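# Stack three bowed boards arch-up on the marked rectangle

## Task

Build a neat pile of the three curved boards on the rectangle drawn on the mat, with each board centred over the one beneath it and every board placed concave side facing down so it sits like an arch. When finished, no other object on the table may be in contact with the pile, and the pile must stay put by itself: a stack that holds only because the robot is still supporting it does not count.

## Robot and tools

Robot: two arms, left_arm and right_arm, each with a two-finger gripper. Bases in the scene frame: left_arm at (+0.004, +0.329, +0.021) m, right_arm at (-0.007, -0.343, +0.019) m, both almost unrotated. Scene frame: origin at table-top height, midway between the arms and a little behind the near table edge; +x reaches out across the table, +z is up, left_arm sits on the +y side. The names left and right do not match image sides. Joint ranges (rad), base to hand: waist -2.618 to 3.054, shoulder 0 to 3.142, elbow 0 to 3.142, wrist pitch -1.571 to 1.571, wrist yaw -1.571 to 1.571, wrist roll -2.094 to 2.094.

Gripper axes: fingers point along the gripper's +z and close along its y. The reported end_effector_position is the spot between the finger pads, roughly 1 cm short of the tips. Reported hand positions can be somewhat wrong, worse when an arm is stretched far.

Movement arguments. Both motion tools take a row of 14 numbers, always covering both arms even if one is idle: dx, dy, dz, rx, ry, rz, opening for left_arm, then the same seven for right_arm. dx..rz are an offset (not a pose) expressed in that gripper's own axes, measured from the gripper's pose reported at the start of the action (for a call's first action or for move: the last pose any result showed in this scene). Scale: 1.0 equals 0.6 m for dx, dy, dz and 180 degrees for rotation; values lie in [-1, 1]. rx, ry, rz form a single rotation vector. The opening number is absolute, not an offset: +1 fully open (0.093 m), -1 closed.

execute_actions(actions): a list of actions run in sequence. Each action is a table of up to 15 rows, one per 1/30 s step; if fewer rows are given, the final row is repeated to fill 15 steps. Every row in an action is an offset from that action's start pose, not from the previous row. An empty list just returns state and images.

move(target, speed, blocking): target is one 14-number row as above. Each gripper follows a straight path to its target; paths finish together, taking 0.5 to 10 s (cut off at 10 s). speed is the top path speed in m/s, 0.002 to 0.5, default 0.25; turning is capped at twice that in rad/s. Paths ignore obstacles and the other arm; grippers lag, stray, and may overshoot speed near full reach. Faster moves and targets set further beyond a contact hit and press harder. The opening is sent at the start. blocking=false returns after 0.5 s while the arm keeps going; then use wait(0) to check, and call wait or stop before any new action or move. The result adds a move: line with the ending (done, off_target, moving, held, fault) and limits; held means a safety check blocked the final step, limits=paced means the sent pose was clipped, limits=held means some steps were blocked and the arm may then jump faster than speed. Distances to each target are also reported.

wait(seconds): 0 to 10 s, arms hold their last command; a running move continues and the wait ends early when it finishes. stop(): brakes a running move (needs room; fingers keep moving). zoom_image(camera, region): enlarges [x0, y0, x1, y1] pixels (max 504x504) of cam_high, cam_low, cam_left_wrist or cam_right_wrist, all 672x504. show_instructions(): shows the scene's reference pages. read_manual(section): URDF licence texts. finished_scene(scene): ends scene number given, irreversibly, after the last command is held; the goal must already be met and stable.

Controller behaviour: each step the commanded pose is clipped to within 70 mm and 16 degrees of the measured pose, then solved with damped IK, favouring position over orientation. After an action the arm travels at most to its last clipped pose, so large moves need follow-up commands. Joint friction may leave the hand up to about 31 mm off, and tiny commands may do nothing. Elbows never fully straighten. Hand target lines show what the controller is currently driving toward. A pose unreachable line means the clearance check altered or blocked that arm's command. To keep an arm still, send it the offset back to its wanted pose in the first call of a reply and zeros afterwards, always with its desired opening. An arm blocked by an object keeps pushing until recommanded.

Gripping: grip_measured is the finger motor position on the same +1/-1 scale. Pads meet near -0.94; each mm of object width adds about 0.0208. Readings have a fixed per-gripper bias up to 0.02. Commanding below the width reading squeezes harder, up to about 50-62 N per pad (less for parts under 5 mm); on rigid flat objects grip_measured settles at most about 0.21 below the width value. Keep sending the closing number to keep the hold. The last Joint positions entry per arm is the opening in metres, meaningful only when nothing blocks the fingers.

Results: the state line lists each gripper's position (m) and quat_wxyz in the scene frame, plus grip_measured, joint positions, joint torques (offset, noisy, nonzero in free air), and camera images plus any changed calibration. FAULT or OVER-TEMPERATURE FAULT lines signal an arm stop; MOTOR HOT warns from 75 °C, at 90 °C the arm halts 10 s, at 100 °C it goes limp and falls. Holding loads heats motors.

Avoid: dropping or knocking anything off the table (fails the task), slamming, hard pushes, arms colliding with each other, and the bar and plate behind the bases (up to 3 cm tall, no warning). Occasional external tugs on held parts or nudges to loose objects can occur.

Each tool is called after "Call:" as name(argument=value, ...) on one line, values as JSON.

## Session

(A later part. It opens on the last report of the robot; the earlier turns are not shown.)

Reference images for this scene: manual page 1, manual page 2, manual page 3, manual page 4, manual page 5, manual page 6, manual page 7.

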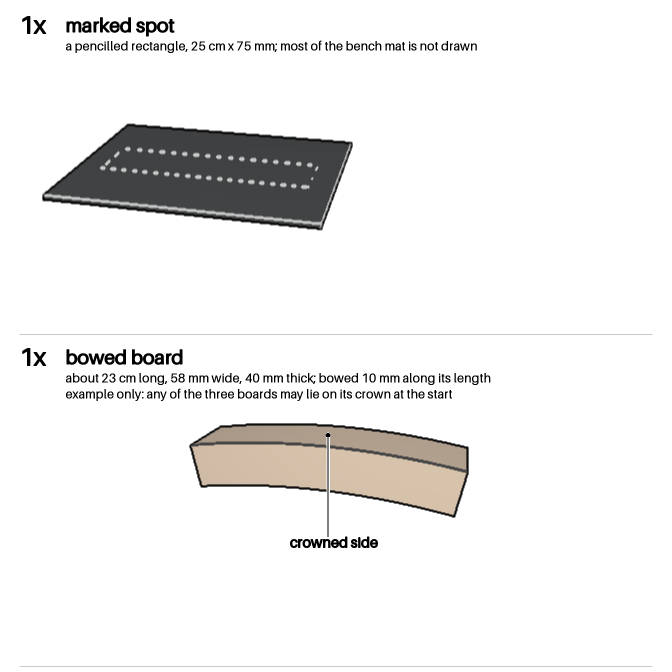

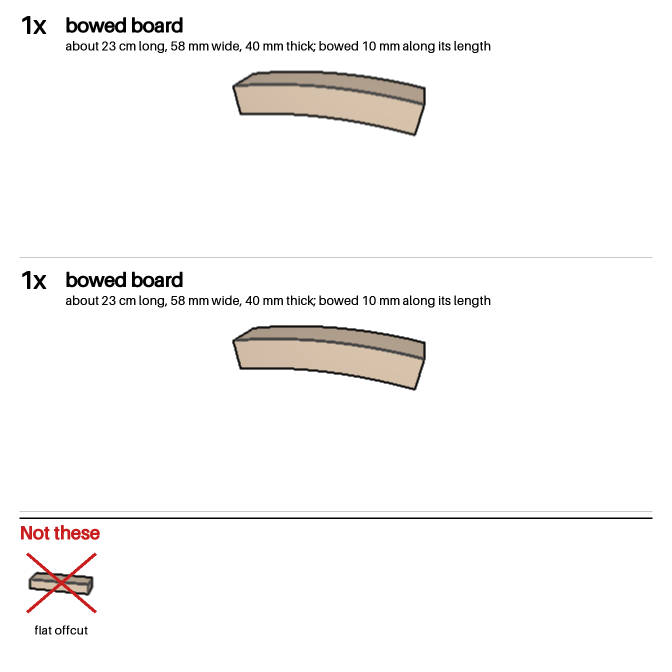

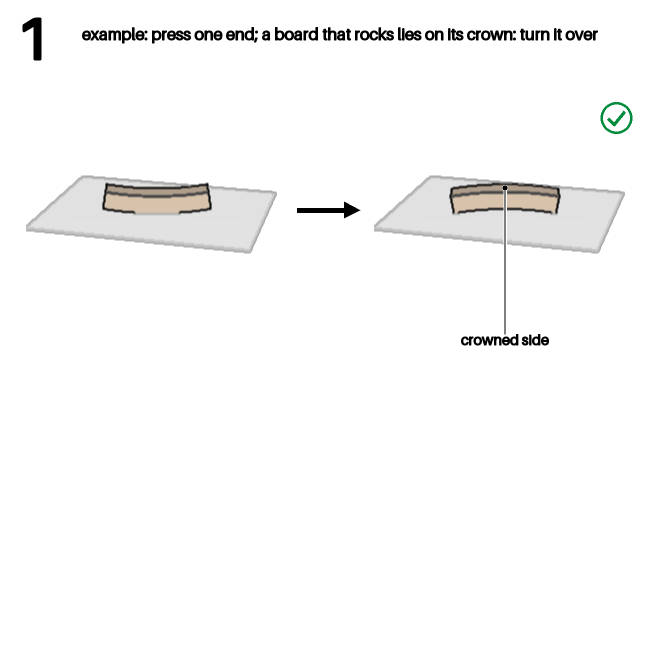

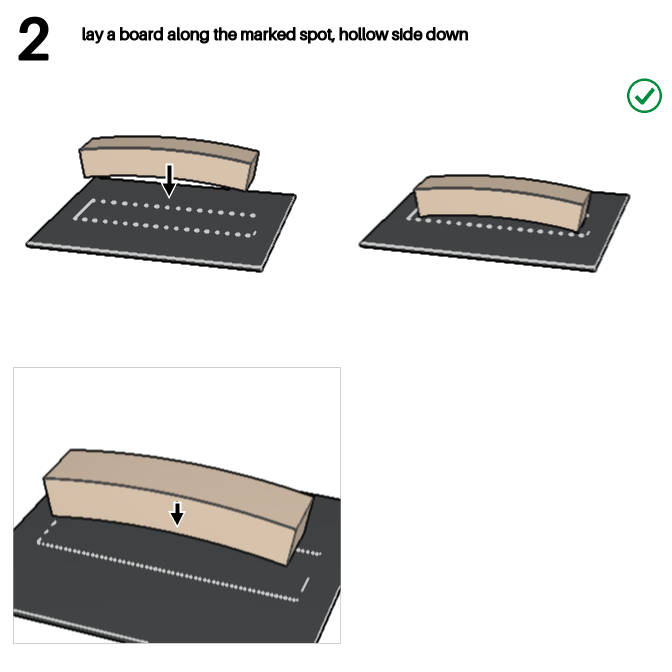

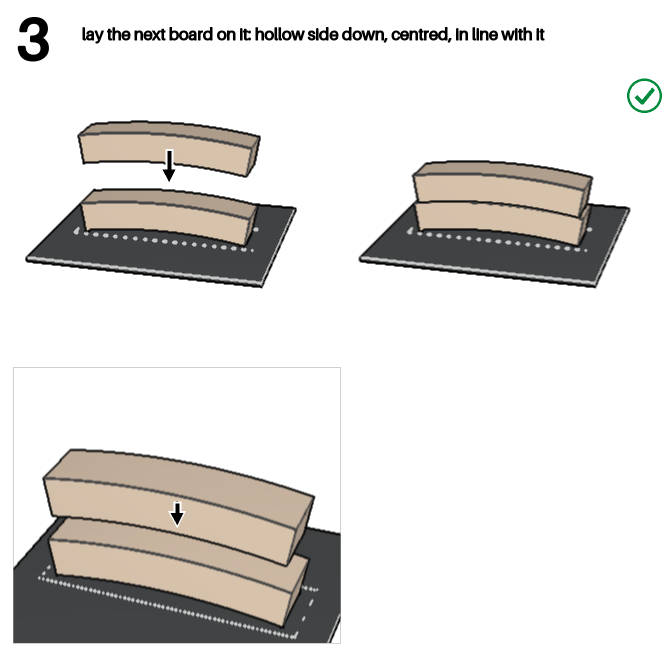

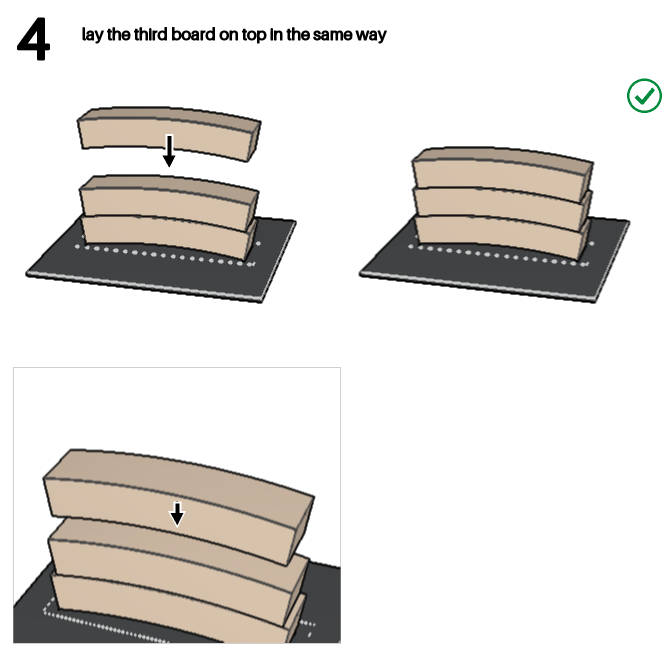

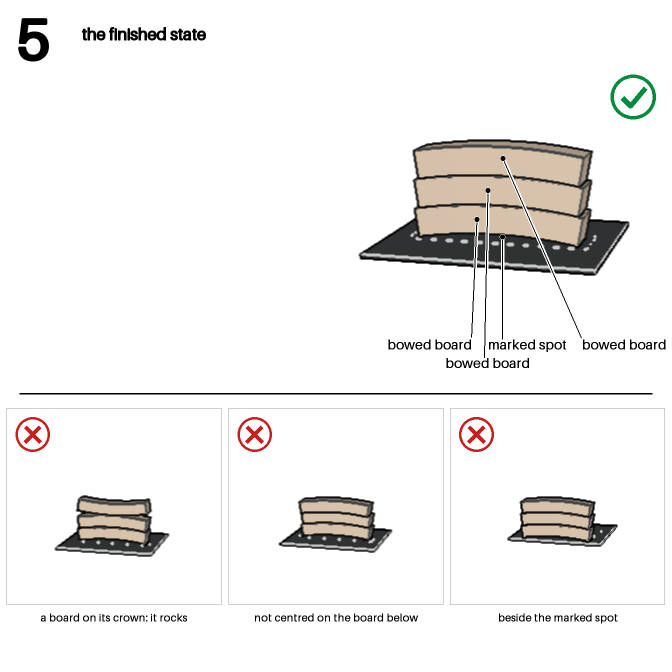

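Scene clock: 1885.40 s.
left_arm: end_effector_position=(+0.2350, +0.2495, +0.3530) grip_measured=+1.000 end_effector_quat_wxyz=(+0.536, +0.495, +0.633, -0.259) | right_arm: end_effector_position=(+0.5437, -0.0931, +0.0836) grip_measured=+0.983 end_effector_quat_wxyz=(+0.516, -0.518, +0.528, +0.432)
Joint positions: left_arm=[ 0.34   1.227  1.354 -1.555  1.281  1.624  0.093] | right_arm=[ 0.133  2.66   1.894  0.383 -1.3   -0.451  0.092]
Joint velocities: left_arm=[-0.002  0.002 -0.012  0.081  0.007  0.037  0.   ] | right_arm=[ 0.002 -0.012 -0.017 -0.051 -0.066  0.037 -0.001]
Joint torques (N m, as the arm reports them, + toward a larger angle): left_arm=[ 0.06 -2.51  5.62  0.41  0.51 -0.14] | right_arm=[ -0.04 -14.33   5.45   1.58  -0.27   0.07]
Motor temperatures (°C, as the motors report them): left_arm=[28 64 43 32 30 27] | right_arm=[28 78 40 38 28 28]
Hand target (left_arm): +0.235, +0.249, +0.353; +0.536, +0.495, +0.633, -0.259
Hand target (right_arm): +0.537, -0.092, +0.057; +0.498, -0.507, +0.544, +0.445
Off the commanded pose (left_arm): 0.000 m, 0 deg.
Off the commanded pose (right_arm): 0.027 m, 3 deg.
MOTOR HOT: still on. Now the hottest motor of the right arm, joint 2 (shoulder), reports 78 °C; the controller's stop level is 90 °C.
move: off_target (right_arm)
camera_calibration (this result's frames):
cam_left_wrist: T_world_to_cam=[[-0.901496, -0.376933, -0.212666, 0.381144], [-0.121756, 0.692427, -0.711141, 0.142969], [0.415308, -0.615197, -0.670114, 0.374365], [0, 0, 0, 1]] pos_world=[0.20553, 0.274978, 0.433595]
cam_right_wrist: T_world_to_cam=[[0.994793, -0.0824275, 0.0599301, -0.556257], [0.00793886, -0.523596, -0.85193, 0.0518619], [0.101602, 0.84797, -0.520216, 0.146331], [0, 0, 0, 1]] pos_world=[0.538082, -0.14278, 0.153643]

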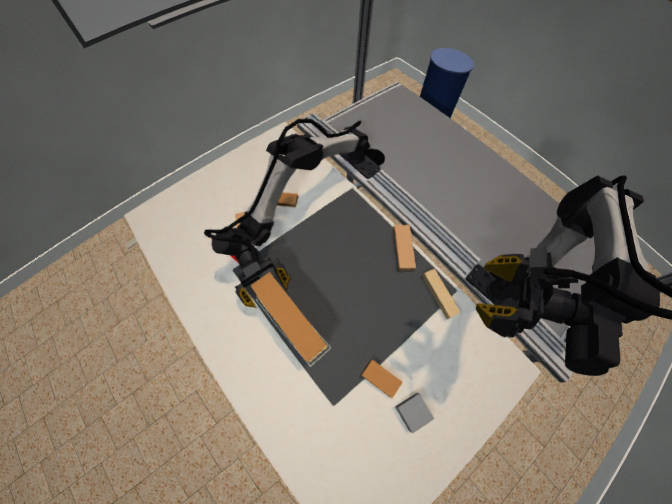

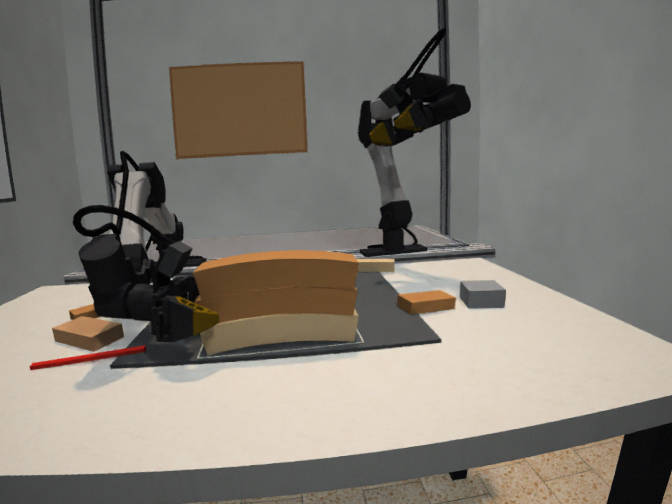

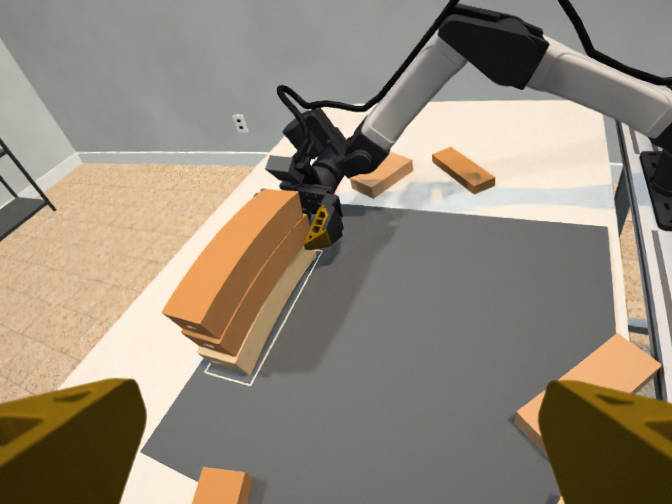

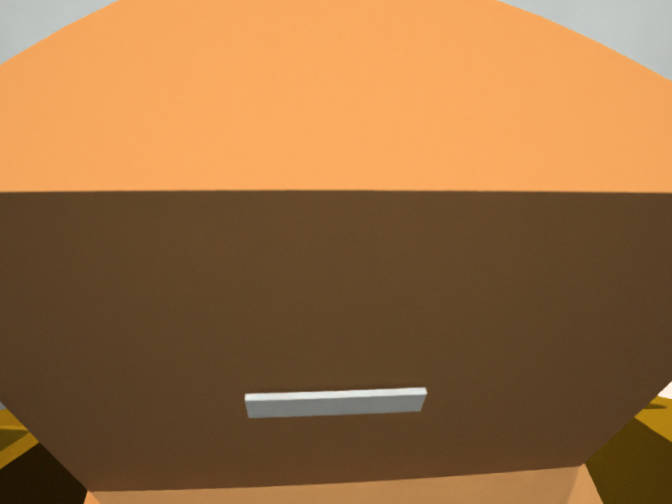

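Call:
execute_actions(actions=[[[0,0,0,0,0,0,1,0,0,0,0,0,0,-0.3]],[[0,0,0,0,0,0,1,0,0,0,0,0,0,-0.3]],[[0,0,0,0,0,0,1,0,0,0,0,0,0,-0.3]],[[0,0,0,0,0,0,1,0,0,0,0,0,0,0.9]]])

Call:
move(target=[0,0,0,0,0,0,1,0,0,-0.125,0,0,0,0.9], speed=0.08)

Scene clock: 1890.27 s.
left_arm: end_effector_position=(+0.2350, +0.2495, +0.3530) grip_measured=+1.000 end_effector_quat_wxyz=(+0.536, +0.495, +0.633, -0.259) | right_arm: end_effector_position=(+0.5433, -0.0930, +0.0842) grip_measured=+0.898 end_effector_quat_wxyz=(+0.515, -0.518, +0.527, +0.433)
Joint positions: left_arm=[ 0.34   1.227  1.354 -1.555  1.281  1.624  0.093] | right_arm=[ 0.133  2.66   1.894  0.386 -1.304 -0.448  0.088]
Joint velocities: left_arm=[-0.017  0.012 -0.007  0.007  0.007 -0.051  0.   ] | right_arm=[-0.002 -0.012  0.007 -0.066 -0.051  0.022 -0.   ]
Joint torques (N m, as the arm reports them, + toward a larger angle): left_arm=[-0.03 -2.62  5.54  0.45  0.53 -0.1 ] | right_arm=[ -0.18 -16.94   7.37   1.54  -0.32   0.02]
Motor temperatures (°C, as the motors report them): left_arm=[28 63 43 32 30 27] | right_arm=[28 78 40 39 28 28]
Hand target (left_arm): +0.235, +0.249, +0.353; +0.536, +0.495, +0.633, -0.259
Hand target (right_arm): +0.543, -0.093, +0.084; +0.515, -0.518, +0.527, +0.433
Off the commanded pose (left_arm): 0.000 m, 0 deg.
Off the commanded pose (right_arm): 0.000 m, 0 deg.
MOTOR HOT: still on. Now the hottest motor of the right arm, joint 2 (shoulder), reports 78 °C; the controller's stop level is 90 °C.
camera_calibration (this result's frames):
cam_left_wrist: T_world_to_cam=[[-0.901496, -0.376933, -0.212666, 0.381144], [-0.121756, 0.692427, -0.711141, 0.142969], [0.415308, -0.615197, -0.670114, 0.374365], [0, 0, 0, 1]] pos_world=[0.20553, 0.274978, 0.433595]
cam_right_wrist: T_world_to_cam=[[0.995045, -0.079344, 0.0599179, -0.555694], [0.00977285, -0.521667, -0.853093, 0.0517193], [0.098945, 0.849451, -0.518307, 0.148028], [0, 0, 0, 1]] pos_world=[0.537788, -0.142854, 0.154141]

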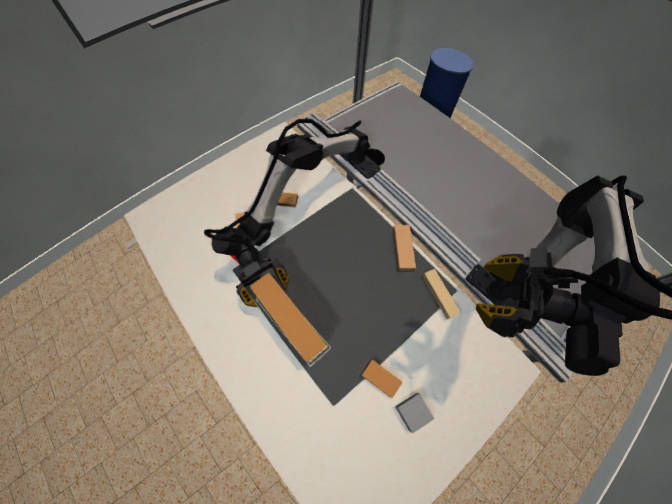

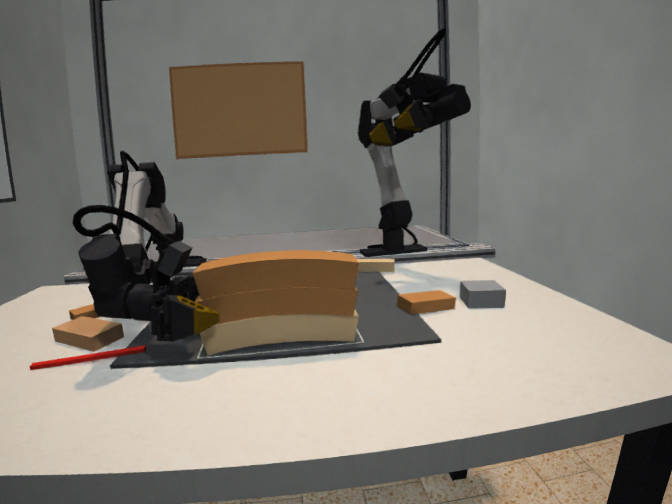

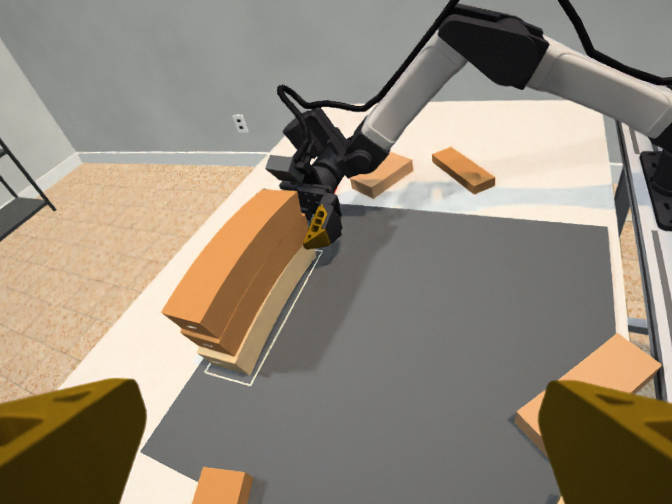

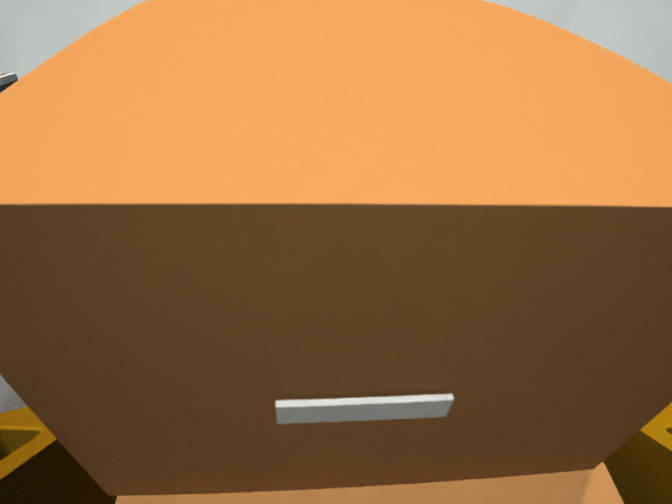

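Scene clock: 1892.10 s.
left_arm: end_effector_position=(+0.2350, +0.2495, +0.3530) grip_measured=+1.000 end_effector_quat_wxyz=(+0.536, +0.495, +0.633, -0.259) | right_arm: end_effector_position=(+0.5350, -0.1660, +0.0850) grip_measured=+0.898 end_effector_quat_wxyz=(+0.514, -0.516, +0.531, +0.432)
Joint positions: left_arm=[ 0.34   1.227  1.354 -1.555  1.281  1.624  0.093] | right_arm=[-0.001  2.6    1.873  0.017 -1.413 -0.778  0.088]
Joint velocities: left_arm=[ 0.012  0.002  0.007  0.007 -0.022  0.022  0.   ] | right_arm=[-0.017 -0.002  0.002 -0.051 -0.037 -0.022 -0.   ]
Joint torques (N m, as the arm reports them, + toward a larger angle): left_arm=[ 0.04 -2.49  5.78  0.44  0.53 -0.11] | right_arm=[ -0.34 -16.99   8.5    1.06  -0.69  -0.06]
Motor temperatures (°C, as the motors report them): left_arm=[28 62 43 32 30 27] | right_arm=[28 78 40 39 28 28]
Hand target (left_arm): +0.235, +0.249, +0.353; +0.536, +0.495, +0.633, -0.259
Hand target (right_arm): +0.536, -0.167, +0.091; +0.516, -0.518, +0.528, +0.433
Off the commanded pose (left_arm): 0.000 m, 0 deg.
Off the commanded pose (right_arm): 0.006 m, 1 deg.
MOTOR HOT: still on. Now the hottest motor of the right arm, joint 2 (shoulder), reports 78 °C; the controller's stop level is 90 °C.
move: done
camera_calibration (this result's frames):
cam_left_wrist: T_world_to_cam=[[-0.901496, -0.376933, -0.212666, 0.381144], [-0.121756, 0.692427, -0.711141, 0.142969], [0.415308, -0.615197, -0.670114, 0.374365], [0, 0, 0, 1]] pos_world=[0.20553, 0.274978, 0.433595]
cam_right_wrist: T_world_to_cam=[[0.994816, -0.0855919, 0.0549154, -0.553814], [0.00177191, -0.525335, -0.850894, 0.017873], [0.101679, 0.84658, -0.52246, 0.20967], [0, 0, 0, 1]] pos_world=[0.529593, -0.215515, 0.155165]

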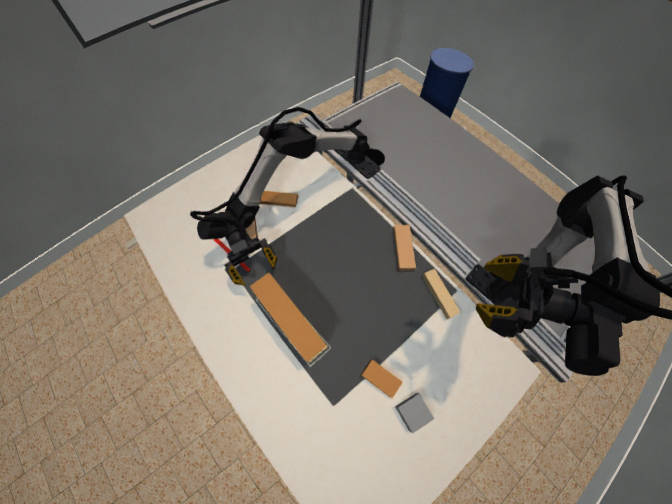

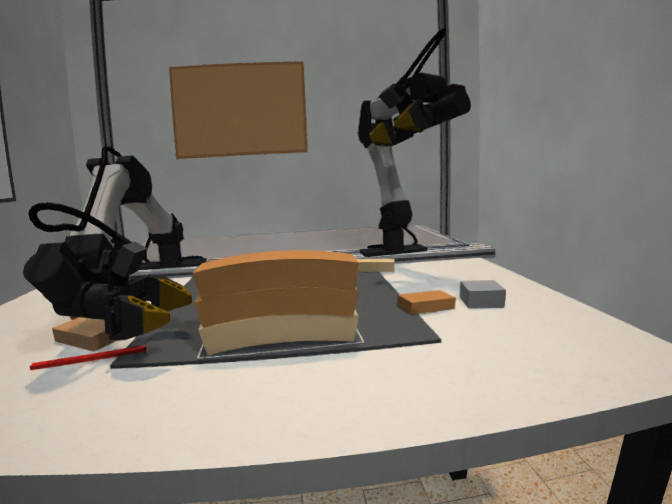

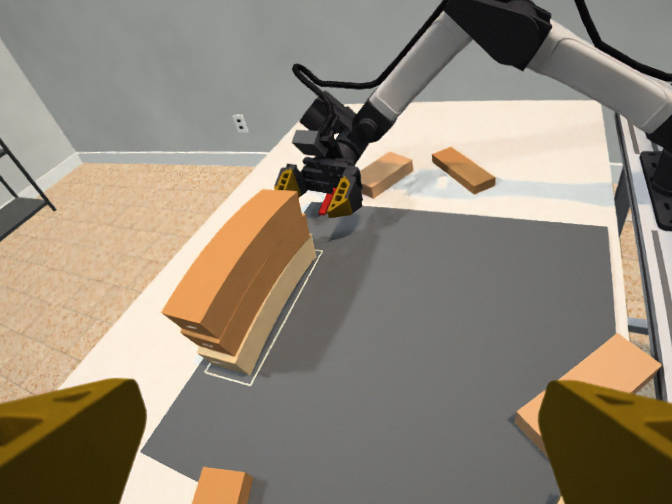

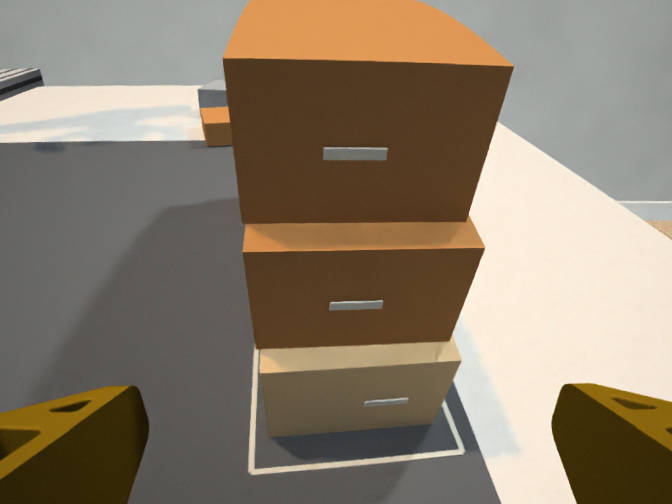

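Aligned, and nothing is touching the pile.

Call:
finished_scene(scene=2)

The scene is finished: the task was done.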